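## Task

Place plate E07 so it sits flat within the locators of plate nest N2, while plate E01 stays in plate nest N1 just as it is now. It only counts if the plate stays put without the robot holding it; finish by releasing it and moving the gripper away.

## Robot and tools

Robot: two 7-joint arms, left_arm and right_arm, each with a parallel gripper, both mounted on a single upright column behind the near edge of the table. The robot faces roughly +x, possibly rotated slightly about the column. Equal joint values on both arms produce mirrored postures. Keep the arms from colliding or pushing on each other, and never knock or place anything off the table; that ends the scene. A held part may occasionally get a brief external tug, so grip firmly.

World frame (used by all reported poses and camera calibration): z = 0 at the table top, +z up, +x out over the table, origin 0.07 m behind the midpoint of the near table edge. left_arm is the robot's own left, on the +y side; this has nothing to do with image left/right. Reported hand positions are in metres and may be off from the truth, more so at long reach.

Tool execute_actions, argument actions: a list holding zero or one item. Empty list = just read the current state. An item with rows (and optional steps, 1 to 15, default 15) is a motion; each control step lasts 1/30 s, each row is used for one step, and the final row repeats if rows run out. An item with only steps (up to 300) is a wait that returns when that many steps have elapsed since the previous result, counting your reply time. Optional pictures (true/false) controls whether camera images come back; by default they do. A rejected call sends nothing.

Each row is one flat list of 16 numbers covering both arms, always all 16 even if one arm is idle: left_arm's 7 joint targets then its opening, then right_arm's 7 joint targets then its opening. Joint values are absolute target angles in radians (same form as the Joint positions line), not offsets. Joint order and stated ranges: shoulder pitch (left -1.396 to 2.000, right -1.300 to 2.000), shoulder roll -0.175 to 2.000, upper arm roll -1.571 to 1.571, elbow 0.000 to 2.443, forearm roll -1.571 to 1.571, wrist pitch -0.785 to 0.785, wrist yaw -1.571 to 1.571. True limits may differ by up to 0.017 rad. A target beyond a range by more than 0.017 rad and farther out than the current angle is refused; one beyond the real end is clipped there, and the result may print "joint sent to its limit" (possibly referring to an earlier, still-running action). Absence of that line does not prove more travel is available. Opening is an absolute value from -1 (closed) to +1 (fully open, 0.145 m between pads); a full close takes at least about 0.5 s.

Motion limits: each step, a joint's target is kept within a fixed lead of its measured angle (shoulder pitch 0.0738, shoulder roll 0.0684, upper arm roll 0.113, elbow 0.119, forearm roll 0.403, wrist pitch and yaw 0.414 rad), and all of an arm's targets are scaled back if they would move the gripper more than 70 mm from where it is. Far targets therefore take several steps. Between calls, arms keep heading to the last row sent until they have all nearly stopped or a step is HELD; after that only a new action moves them further. Fingers already closing or opening finish their motion.

Gripper geometry: fingers point along the gripper's +z, open and close along its y. end_effector_position is the midpoint between closed pads, under 1 cm behind the tips; the tips advance about 17 mm along +z while closing.

Gripping: grip_measured is the measured finger opening on the command scale. To hold something, keep commanding an opening clearly below grip_measured; a bigger gap means a harder squeeze. Force tops out near 10 N per pad on items up to about 11 cm wide; a fast close can press harder and may pop the fingers open. Avoid drops, slips, slams and hard pushes.

Result lines: the state line gives each arm's gripper position and orientation quaternion (w,x,y,z). Joint positions and Joint velocities list, per arm, the 7 joints (rad, rad/s) then the pad gap (m, m/s). "joint command not followed" means the clearance check altered or blocked some joint targets; the rest of the row was executed. HELD marks steps where the row was not (fully) sent. MOTOR HOT appears from 85 °C when holding loads; at 100 °C an OVER-TEMPERATURE FAULT stops that arm and limp joints yield under load until cooled, so don't hold loads longer than needed. Heat partly carries over to the next scene.

Cameras: cam_high, cam_low, cam_left_wrist, cam_right_wrist, all 672x504, returned in that order, with pinhole+radial calibration (K, distortion, T_world_to_cam mapping world to camera). Wrist camera poses follow their arm's joint readings. Actual cameras may deviate slightly from the listed values; results list cameras whose numbers changed.

Tool zoom_image: camera (one of the four names) and region [x0, y0, x1, y1] in pixels of that camera's latest image, origin top-left, at most 504 by 504; returns a closer view.

Tool finished_scene: argument scene, the number of the current scene. Release and move clear before calling it. Replying without any tool call ends everything.

Each tool is called after ">>>" as name(argument=value, ...), one argument or row to a line, values as JSON.

## Session

>>> execute_actions(
  actions=[],
)

Scene clock: 0.00 s of 7200.00 s.
left_arm: end_effector_position=(+0.1944, -0.1066, +0.1523) grip_measured=+1.00 end_effector_quat_wxyz=(-0.214, -0.248, +0.764, -0.556) | right_arm: end_effector_position=(+0.1030, -0.1363, +0.1776) grip_measured=+1.00 end_effector_quat_wxyz=(+0.502, +0.557, +0.393, +0.532)
Joint positions: left_arm=[ 0.42   0.277 -1.152  1.328 -0.462 -0.531  0.422  0.145] | right_arm=[-1.017 -0.045 -0.159  1.654 -1.386  0.083 -1.043  0.145]
Joint velocities: left_arm=[-0.099 -0.011  0.002 -0.007 -0.051 -0.081 -0.007  0.   ] | right_arm=[ 0.011  0.011  0.007 -0.012 -0.007 -0.051 -0.022 -0.   ]
Motor temperatures (°C, as the motors report them): left_arm=[25 27 25 24 24 26 25] | right_arm=[27 24 25 27 26 25 24]
camera_calibration (this result's frames):
cam_left_wrist: T_world_to_cam=[[-0.538131, 0.607044, -0.584733, 0.249008], [0.839067, 0.32007, -0.439912, -0.0527026], [-0.0798906, -0.72736, -0.68159, 0.0932104], [0, 0, 0, 1]] pos_world=[0.185667, -0.066493, 0.18595]
cam_right_wrist: T_world_to_cam=[[0.318638, -0.225009, 0.920783, -0.221307], [-0.363512, -0.92615, -0.100526, -0.0676212], [0.875402, -0.302684, -0.3769, -0.00367606], [0, 0, 0, 1]] pos_world=[0.0491537, -0.113536, 0.195592]

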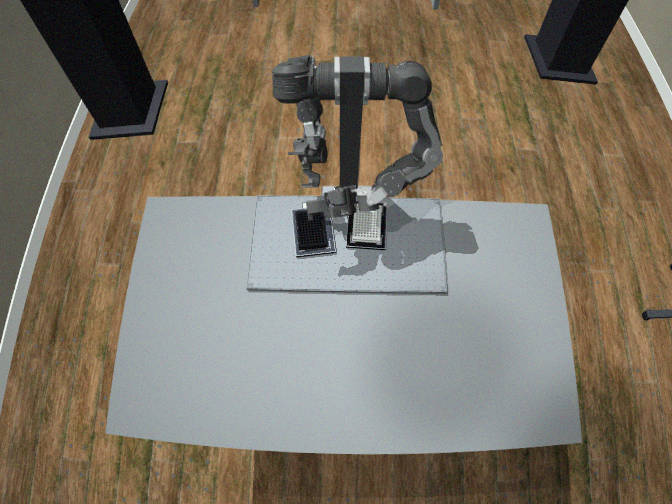

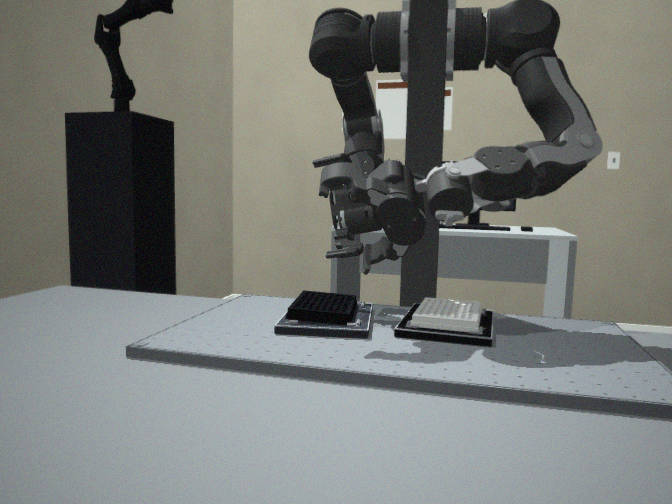

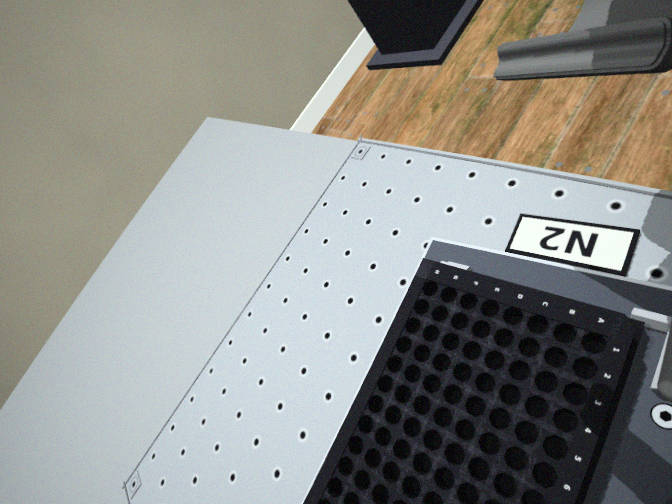

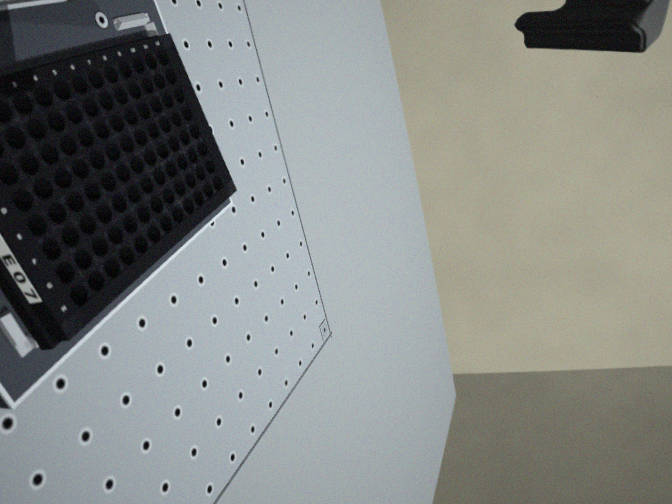

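>>> execute_actions(
  actions=[
    {"rows":[[0.42,0.5,0.3,1.5,-0.462,-0.531,0.422,1,-1.017,0.5,0,1.8,0,0,-1.0,-1]]},
  ],
  pictures=false,
)

>>> execute_actions(
  actions=[
    {"rows":[[0.42,0.5,0.3,1.5,-0.462,-0.531,0.422,1,0.0,0.45,0,1.8,1.57,0,-1.45,-1]]},
  ],
  pictures=false,
)

>>> execute_actions(
  actions=[
    {"rows":[[0.42,0.5,0.3,1.5,-0.462,-0.531,0.422,1,0.0,0.45,0,1.8,1.57,0,-1.45,-1]]},
  ],
)

>>> zoom_image(
  camera="cam_high",
  region=[270, 190, 410, 280],
)

>>> zoom_image(
  camera="cam_low",
  region=[260, 270, 510, 370],
)

Scene clock: 2.47 s of 7200.00 s.
left_arm: end_effector_position=(+0.3887, +0.2786, +0.4405) grip_measured=+1.00 end_effector_quat_wxyz=(-0.356, +0.384, -0.397, +0.754) | right_arm: end_effector_position=(+0.1036, -0.3432, +0.1641) grip_measured=-1.00 end_effector_quat_wxyz=(+0.458, +0.767, +0.048, +0.446)
Joint positions: left_arm=[ 0.422  0.504  0.303  1.5   -0.462 -0.528  0.419  0.145] | right_arm=[-1.022  0.497 -0.003  1.802 -0.002  0.001 -1.003  0.   ]
Joint velocities: left_arm=[-0.011  0.341  1.805 -0.032  0.139  0.037 -0.344  0.001] | right_arm=[ 0.055  0.099  0.022  0.012  0.066 -0.066 -0.022 -0.   ]
Motor temperatures (°C, as the motors report them): left_arm=[25 27 25 24 24 26 25] | right_arm=[27 24 25 27 26 25 24]
Steps of this call (steps 1 to 59: nothing new was sent; steps 60 to 74: all 15 steps of this action). Readings (joint positions):
60: left_arm=[0.393 0.309 -1.090 1.398 -0.469 -0.527 0.432] | right_arm=[-1.030 -0.028 -0.118 1.710 -1.310 0.039 -1.010]
61: left_arm=[0.386 0.370 -1.009 1.497 -0.466 -0.533 0.434] | right_arm=[-1.033 0.025 -0.029 1.792 -1.160 0.018 -1.005]
63: left_arm=[0.432 0.467 -0.813 1.512 -0.459 -0.537 0.422] | right_arm=[-0.999 0.184 0.025 1.815 -0.780 0.011 -1.015]
67: left_arm=[0.417 0.493 -0.385 1.493 -0.465 -0.526 0.424] | right_arm=[-1.028 0.408 -0.003 1.796 -0.110 0.004 -1.003]
74: the state above

Scene clock: 2.97 s of 7200.00 s.
left_arm: end_effector_position=(+0.3892, +0.2768, +0.4370) grip_measured=+1.00 end_effector_quat_wxyz=(-0.352, +0.386, -0.400, +0.753) | right_arm: end_effector_position=(+0.2595, -0.2862, +0.1493) grip_measured=-1.00 end_effector_quat_wxyz=(+0.046, +0.720, -0.640, +0.263)
Joint positions: left_arm=[ 0.417  0.5    0.3    1.5   -0.463 -0.529  0.422  0.145] | right_arm=[-0.042  0.45  -0.001  1.801  1.567 -0.001 -1.45   0.   ]
Joint velocities: left_arm=[-0.011 -0.011  0.017  0.012  0.037 -0.051 -0.066  0.   ] | right_arm=[ 1.791 -0.033 -0.002  0.007  0.007  0.022  0.066 -0.   ]
Motor temperatures (°C, as the motors report them): left_arm=[25 27 25 24 24 26 25] | right_arm=[27 24 25 27 26 25 24]
Steps of this call (steps 1 to 15: all 15 steps of this action). Readings (joint positions):
1: left_arm=[0.422 0.522 0.327 1.500 -0.461 -0.525 0.413] | right_arm=[-0.981 0.466 0.001 1.798 0.089 0.000 -1.089]
2: left_arm=[0.425 0.520 0.320 1.500 -0.460 -0.525 0.413] | right_arm=[-0.911 0.434 -0.002 1.796 0.240 -0.000 -1.233]
4: left_arm=[0.419 0.491 0.294 1.500 -0.461 -0.528 0.418] | right_arm=[-0.778 0.451 -0.001 1.800 0.604 -0.001 -1.389]
8: left_arm=[0.417 0.500 0.300 1.500 -0.463 -0.529 0.422] | right_arm=[-0.511 0.451 0.003 1.799 1.347 -0.002 -1.444]
15: the state above

Scene clock: 3.47 s of 7200.00 s.
left_arm: end_effector_position=(+0.3892, +0.2768, +0.4370) grip_measured=+1.00 end_effector_quat_wxyz=(-0.352, +0.386, -0.400, +0.753) | right_arm: end_effector_position=(+0.2730, -0.2858, +0.1607) grip_measured=-1.00 end_effector_quat_wxyz=(+0.030, +0.714, -0.642, +0.278)
Joint positions: left_arm=[ 0.417  0.5    0.3    1.5   -0.463 -0.529  0.422  0.145] | right_arm=[ 0.003  0.45   0.001  1.8    1.57  -0.001 -1.448  0.   ]
Joint velocities: left_arm=[ 0.033 -0.011  0.002 -0.002 -0.007 -0.081 -0.022 -0.   ] | right_arm=[-0.055 -0.011 -0.012 -0.012  0.022 -0.022 -0.007  0.   ]
Motor temperatures (°C, as the motors report them): left_arm=[25 27 25 24 24 26 25] | right_arm=[27 24 25 27 26 25 24]
Steps of this call (steps 1 to 15: all 15 steps of this action). Readings (joint positions):
1: left_arm=[0.417 0.500 0.300 1.500 -0.463 -0.529 0.422] | right_arm=[0.014 0.450 -0.001 1.802 1.567 -0.001 -1.447]
2: left_arm=[0.417 0.500 0.300 1.500 -0.463 -0.529 0.422] | right_arm=[0.034 0.453 0.003 1.811 1.566 -0.001 -1.440]
4: left_arm=[0.417 0.500 0.300 1.500 -0.463 -0.529 0.422] | right_arm=[0.001 0.455 0.004 1.805 1.566 -0.001 -1.441]
8: left_arm=[0.417 0.500 0.300 1.500 -0.463 -0.529 0.422] | right_arm=[0.003 0.450 0.001 1.799 1.570 -0.001 -1.448]
15: the state above
camera_calibration (this result's frames):
cam_left_wrist: T_world_to_cam=[[-0.118403, -0.260552, -0.958172, 0.527531], [0.22501, 0.932818, -0.281462, -0.213469], [0.967136, -0.248924, -0.0518215, -0.233391], [0, 0, 0, 1]] pos_world=[0.336214, 0.27848, 0.433288]
cam_right_wrist: T_world_to_cam=[[-0.703014, -0.326266, -0.631918, 0.205876], [-0.208386, 0.944058, -0.255596, 0.371059], [0.67996, -0.0480045, -0.731676, -0.0209412], [0, 0, 0, 1]] pos_world=[0.236297, -0.284136, 0.209616]

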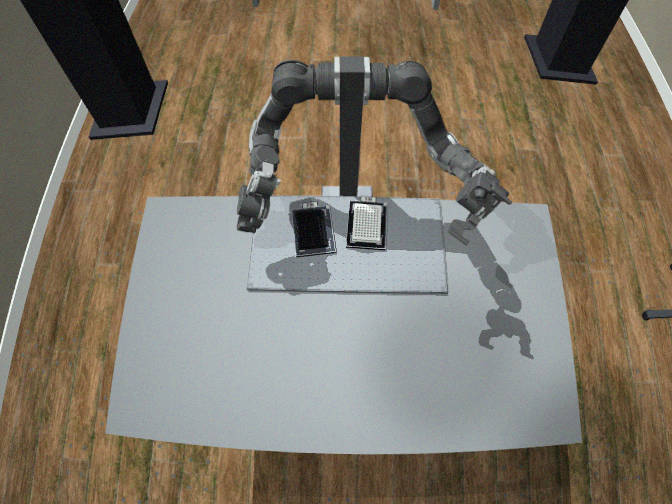

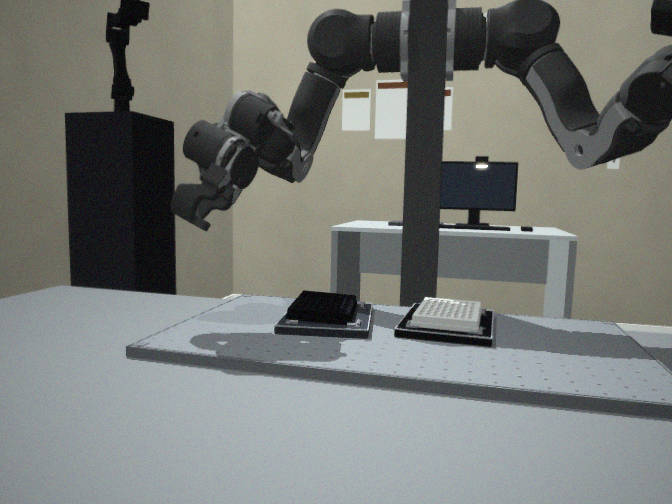

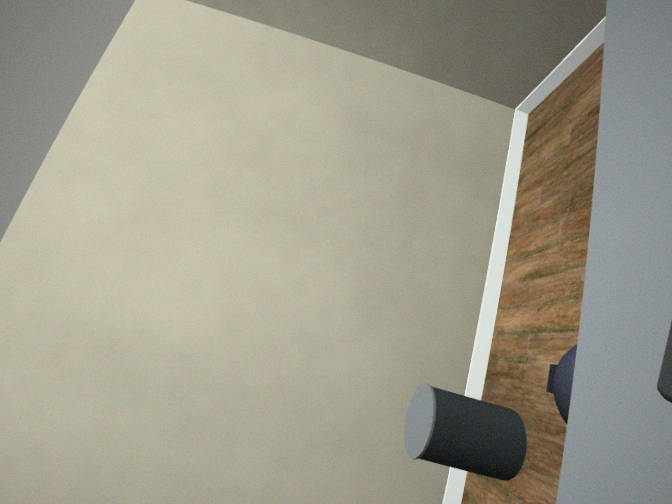

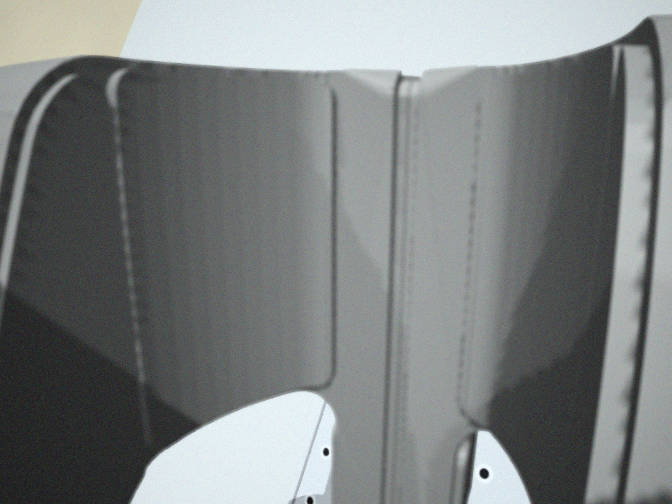

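Region (270, 190, 410, 280) of cam_high's 672x504 image, scaled by 3.600, with more detail than that image has; it fills the top 324 rows of this view, and the rest is white.

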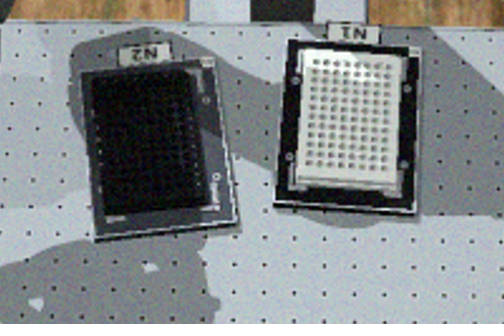

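Region (260, 270, 510, 370) of cam_low's 672x504 image, scaled by 2.016, with more detail than that image has; it fills the top 202 rows of this view, and the rest is white.

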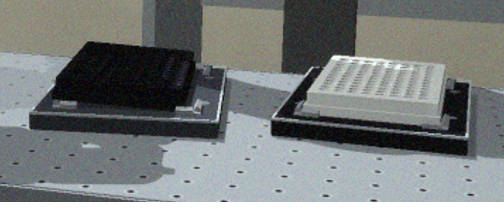

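>>> execute_actions(
  actions=[
    {"rows":[[0.42,0.5,0.3,1.5,-0.462,-0.531,0.422,1,0.04,0.2,0,1.42,1.57,0,-1.42,-1]]},
  ],
  pictures=false,
)

>>> execute_actions(
  actions=[
    {"rows":[[0.42,0.5,0.3,1.5,-0.462,-0.531,0.422,1,0.04,0.188,0,1.42,1.57,0,-1.42,-1],[0.42,0.5,0.3,1.5,-0.462,-0.531,0.422,1,0.04,0.176,0,1.42,1.57,0,-1.42,-1],[0.42,0.5,0.3,1.5,-0.462,-0.531,0.422,1,0.04,0.164,0,1.42,1.57,0,-1.42,-1],[0.42,0.5,0.3,1.5,-0.462,-0.531,0.422,1,0.04,0.152,0,1.42,1.57,0,-1.42,-1],[0.42,0.5,0.3,1.5,-0.462,-0.531,0.422,1,0.04,0.14,0,1.42,1.57,0,-1.42,-1],[0.42,0.5,0.3,1.5,-0.462,-0.531,0.422,1,0.04,0.128,0,1.42,1.57,0,-1.42,-1],[0.42,0.5,0.3,1.5,-0.462,-0.531,0.422,1,0.04,0.116,0,1.42,1.57,0,-1.42,-1],[0.42,0.5,0.3,1.5,-0.462,-0.531,0.422,1,0.04,0.104,0,1.42,1.57,0,-1.42,-1],[0.42,0.5,0.3,1.5,-0.462,-0.531,0.422,1,0.04,0.092,0,1.42,1.57,0,-1.42,-1],[0.42,0.5,0.3,1.5,-0.462,-0.531,0.422,1,0.04,0.08,0,1.42,1.57,0,-1.42,-1],[0.42,0.5,0.3,1.5,-0.462,-0.531,0.422,1,0.04,0.068,0,1.42,1.57,0,-1.42,-1],[0.42,0.5,0.3,1.5,-0.462,-0.531,0.422,1,0.04,0.056,0,1.42,1.57,0,-1.42,-1]]},
  ],
)

>>> zoom_image(
  camera="cam_low",
  region=[230, 270, 480, 370],
)

Scene clock: 5.03 s of 7200.00 s.
left_arm: end_effector_position=(+0.3892, +0.2768, +0.4370) grip_measured=+1.00 end_effector_quat_wxyz=(-0.352, +0.386, -0.400, +0.753) | right_arm: end_effector_position=(+0.2314, -0.2266, +0.0519) grip_measured=-1.00 end_effector_quat_wxyz=(+0.056, +0.713, -0.694, +0.083)
Joint positions: left_arm=[ 0.417  0.5    0.3    1.5   -0.463 -0.529  0.422  0.145] | right_arm=[ 0.035  0.197 -0.002  1.419  1.571  0.001 -1.419  0.   ]
Joint velocities: left_arm=[ 0.011 -0.011 -0.002  0.022  0.037  0.022  0.037  0.   ] | right_arm=[ 0.165  0.099 -0.002 -0.007  0.051 -0.007 -0.007 -0.   ]
Motor temperatures (°C, as the motors report them): left_arm=[25 27 25 25 24 26 25] | right_arm=[27 24 25 27 26 25 24]
Steps of this call (steps 1 to 15: the robot went on to your last target; steps 16 to 32: nothing new was sent; steps 33 to 47: all 15 steps of this action). Readings (joint positions):
33: left_arm=[0.417 0.500 0.300 1.500 -0.463 -0.529 0.422] | right_arm=[0.036 0.411 0.011 1.735 1.563 -0.001 -1.440]
34: left_arm=[0.417 0.500 0.300 1.500 -0.463 -0.529 0.422] | right_arm=[0.073 0.355 0.014 1.630 1.559 -0.002 -1.425]
36: left_arm=[0.417 0.500 0.300 1.500 -0.463 -0.529 0.422] | right_arm=[0.057 0.239 0.007 1.439 1.561 -0.001 -1.414]
40: left_arm=[0.417 0.500 0.300 1.500 -0.463 -0.529 0.422] | right_arm=[0.031 0.192 -0.010 1.411 1.575 0.001 -1.429]
47: the state above

Scene clock: 5.53 s of 7200.00 s.
left_arm: end_effector_position=(+0.3892, +0.2768, +0.4370) grip_measured=+1.00 end_effector_quat_wxyz=(-0.352, +0.386, -0.400, +0.753) | right_arm: end_effector_position=(+0.2335, -0.1738, +0.0470) grip_measured=-1.00 end_effector_quat_wxyz=(+0.012, +0.716, -0.696, +0.043)
Joint positions: left_arm=[ 0.417  0.5    0.3    1.5   -0.463 -0.529  0.422  0.145] | right_arm=[ 0.043  0.061  0.001  1.42   1.553 -0.    -1.419  0.   ]
Joint velocities: left_arm=[ 0.055 -0.033  0.002 -0.007  0.051 -0.037 -0.051 -0.   ] | right_arm=[ 0.033 -0.033  0.007 -0.002  0.007 -0.022 -0.007 -0.   ]
Motor temperatures (°C, as the motors report them): left_arm=[25 27 25 25 24 26 25] | right_arm=[27 24 25 27 26 25 24]
Steps of this call (steps 1 to 15: all 15 steps of this action). Readings (joint positions):
1: left_arm=[0.417 0.500 0.300 1.500 -0.463 -0.529 0.422] | right_arm=[0.039 0.196 0.001 1.419 1.570 0.001 -1.419]
2: left_arm=[0.417 0.500 0.300 1.500 -0.463 -0.529 0.422] | right_arm=[0.043 0.186 0.003 1.420 1.568 0.001 -1.419]
4: left_arm=[0.417 0.500 0.300 1.500 -0.463 -0.529 0.422] | right_arm=[0.043 0.153 0.003 1.420 1.568 0.001 -1.419]
8: left_arm=[0.417 0.500 0.300 1.500 -0.463 -0.529 0.422] | right_arm=[0.043 0.107 0.001 1.420 1.570 0.001 -1.419]
15: the state above
camera_calibration (this result's frames):
cam_left_wrist: T_world_to_cam=[[-0.118403, -0.260552, -0.958172, 0.527531], [0.22501, 0.932818, -0.281462, -0.213469], [0.967136, -0.248924, -0.0518215, -0.233391], [0, 0, 0, 1]] pos_world=[0.336214, 0.27848, 0.433288]
cam_right_wrist: T_world_to_cam=[[-0.891313, -0.0620687, -0.449119, 0.224081], [-0.145933, 0.977144, 0.154573, 0.199943], [0.42926, 0.203314, -0.88, 0.0372903], [0, 0, 0, 1]] pos_world=[0.212897, -0.189046, 0.102549]

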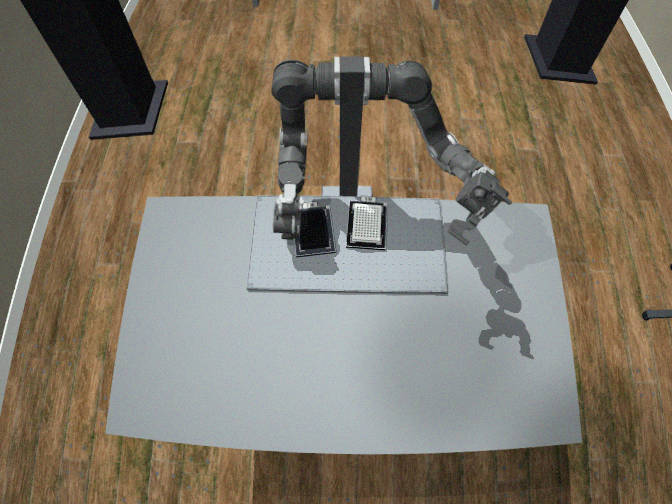

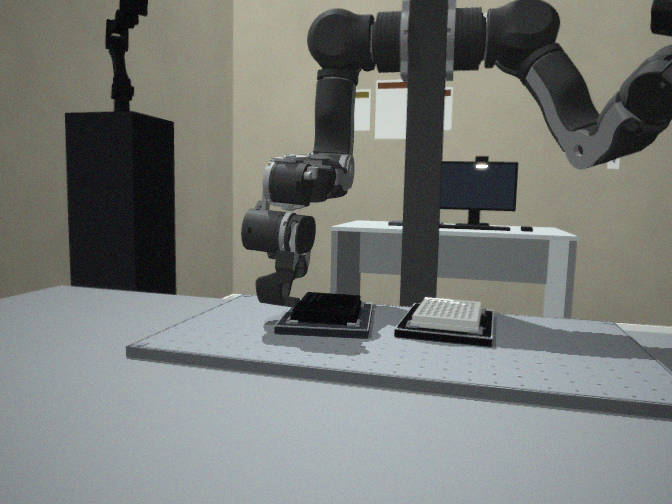

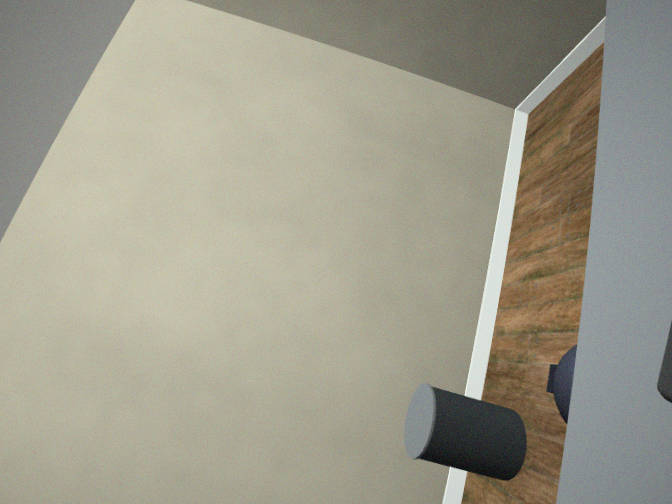

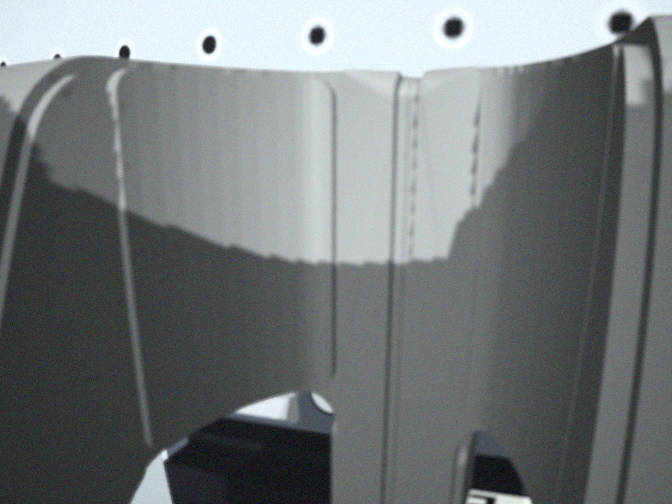

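Region (230, 270, 480, 370) of cam_low's 672x504 image, scaled by 2.016, with more detail than that image has; it fills the top 202 rows of this view, and the rest is white.

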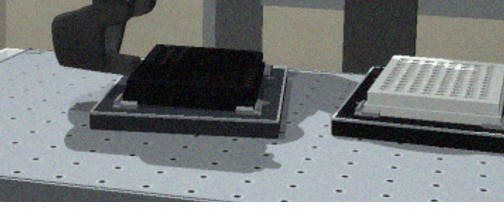

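>>> execute_actions(
  actions=[
    {"rows":[[0.42,0.5,0.3,1.5,-0.462,-0.531,0.422,1,0.04,0.4,0,1.42,1.57,0,-1.42,-1]]},
  ],
)

>>> zoom_image(
  camera="cam_high",
  region=[270, 190, 410, 280],
)

>>> zoom_image(
  camera="cam_low",
  region=[260, 270, 510, 370],
)

Scene clock: 6.40 s of 7200.00 s.
left_arm: end_effector_position=(+0.3892, +0.2768, +0.4370) grip_measured=+1.00 end_effector_quat_wxyz=(-0.352, +0.386, -0.400, +0.753) | right_arm: end_effector_position=(+0.2355, -0.3104, +0.0794) grip_measured=-1.00 end_effector_quat_wxyz=(+0.126, +0.698, -0.686, +0.160)
Joint positions: left_arm=[ 0.417  0.5    0.3    1.5   -0.463 -0.529  0.422  0.145] | right_arm=[ 0.041  0.406  0.003  1.42   1.569 -0.001 -1.419  0.   ]
Joint velocities: left_arm=[ 0.055 -0.055 -0.002  0.002  0.051  0.051 -0.081 -0.   ] | right_arm=[ 0.055 -0.011 -0.012 -0.007  0.022 -0.007 -0.037  0.   ]
Motor temperatures (°C, as the motors report them): left_arm=[25 27 25 25 24 26 25] | right_arm=[27 24 25 27 26 25 24]
Steps of this call (steps 1 to 11: the robot went on to your last target; steps 12 to 26: all 15 steps of this action). Readings (joint positions):
12: left_arm=[0.417 0.500 0.300 1.500 -0.463 -0.529 0.422] | right_arm=[0.043 0.088 -0.012 1.420 1.567 0.001 -1.419]
13: left_arm=[0.417 0.500 0.300 1.500 -0.463 -0.529 0.422] | right_arm=[0.042 0.136 -0.013 1.420 1.575 0.001 -1.419]
15: left_arm=[0.417 0.500 0.300 1.500 -0.463 -0.529 0.422] | right_arm=[0.041 0.264 -0.002 1.420 1.573 0.001 -1.419]
19: left_arm=[0.417 0.500 0.300 1.500 -0.463 -0.529 0.422] | right_arm=[0.047 0.436 0.022 1.420 1.553 -0.002 -1.419]
26: the state above
camera_calibration (this result's frames):
cam_left_wrist: T_world_to_cam=[[-0.118403, -0.260552, -0.958172, 0.527531], [0.22501, 0.932818, -0.281462, -0.213469], [0.967136, -0.248924, -0.0518215, -0.233391], [0, 0, 0, 1]] pos_world=[0.336214, 0.27848, 0.433288]
cam_right_wrist: T_world_to_cam=[[-0.889425, -0.189597, -0.415904, 0.189299], [-0.128291, 0.976887, -0.170976, 0.350361], [0.438708, -0.0987135, -0.893191, -0.00219848], [0, 0, 0, 1]] pos_world=[0.21428, -0.30659, 0.13667]

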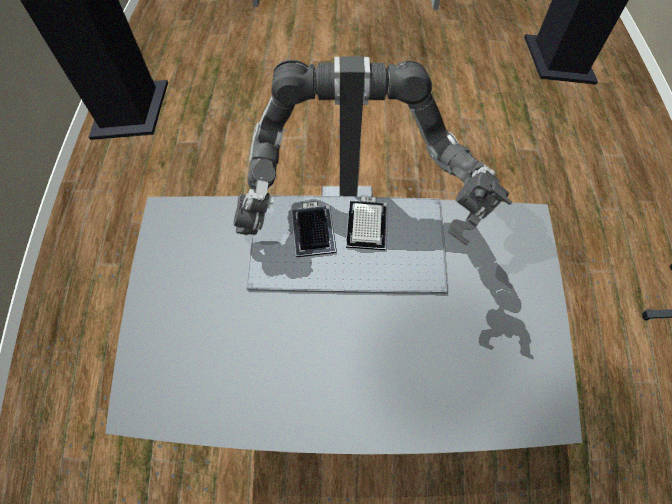

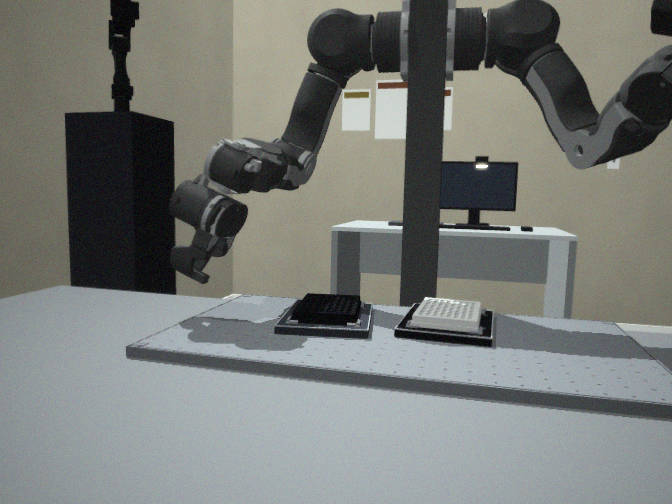

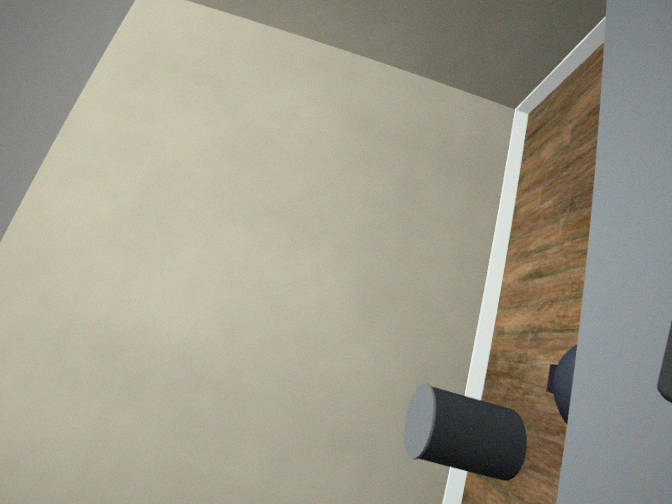

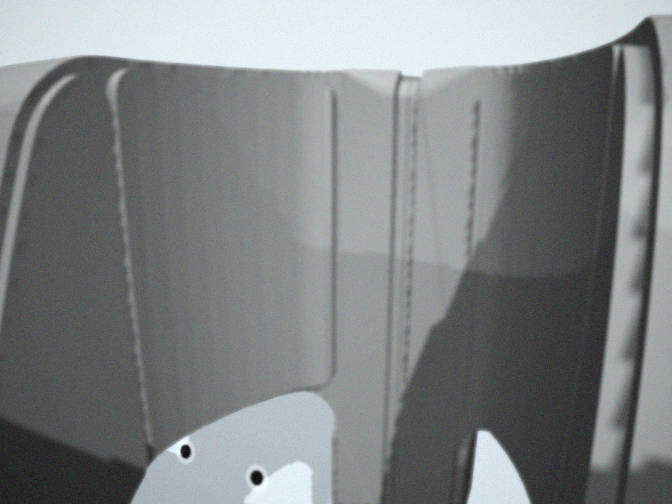

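Region (270, 190, 410, 280) of cam_high's 672x504 image, scaled by 3.600, with more detail than that image has; it fills the top 324 rows of this view, and the rest is white.

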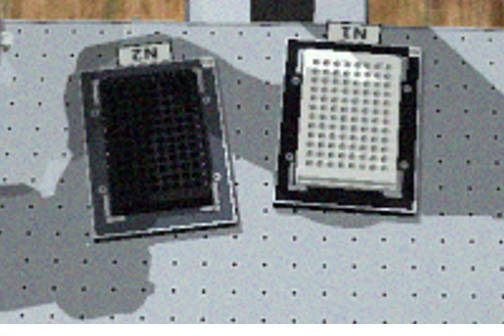

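Region (260, 270, 510, 370) of cam_low's 672x504 image, scaled by 2.016, with more detail than that image has; it fills the top 202 rows of this view, and the rest is white.

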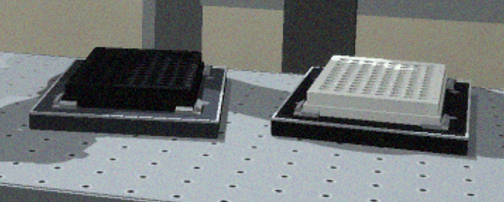

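>>> finished_scene(
  scene=2,
)

The scene is finished: the task was done.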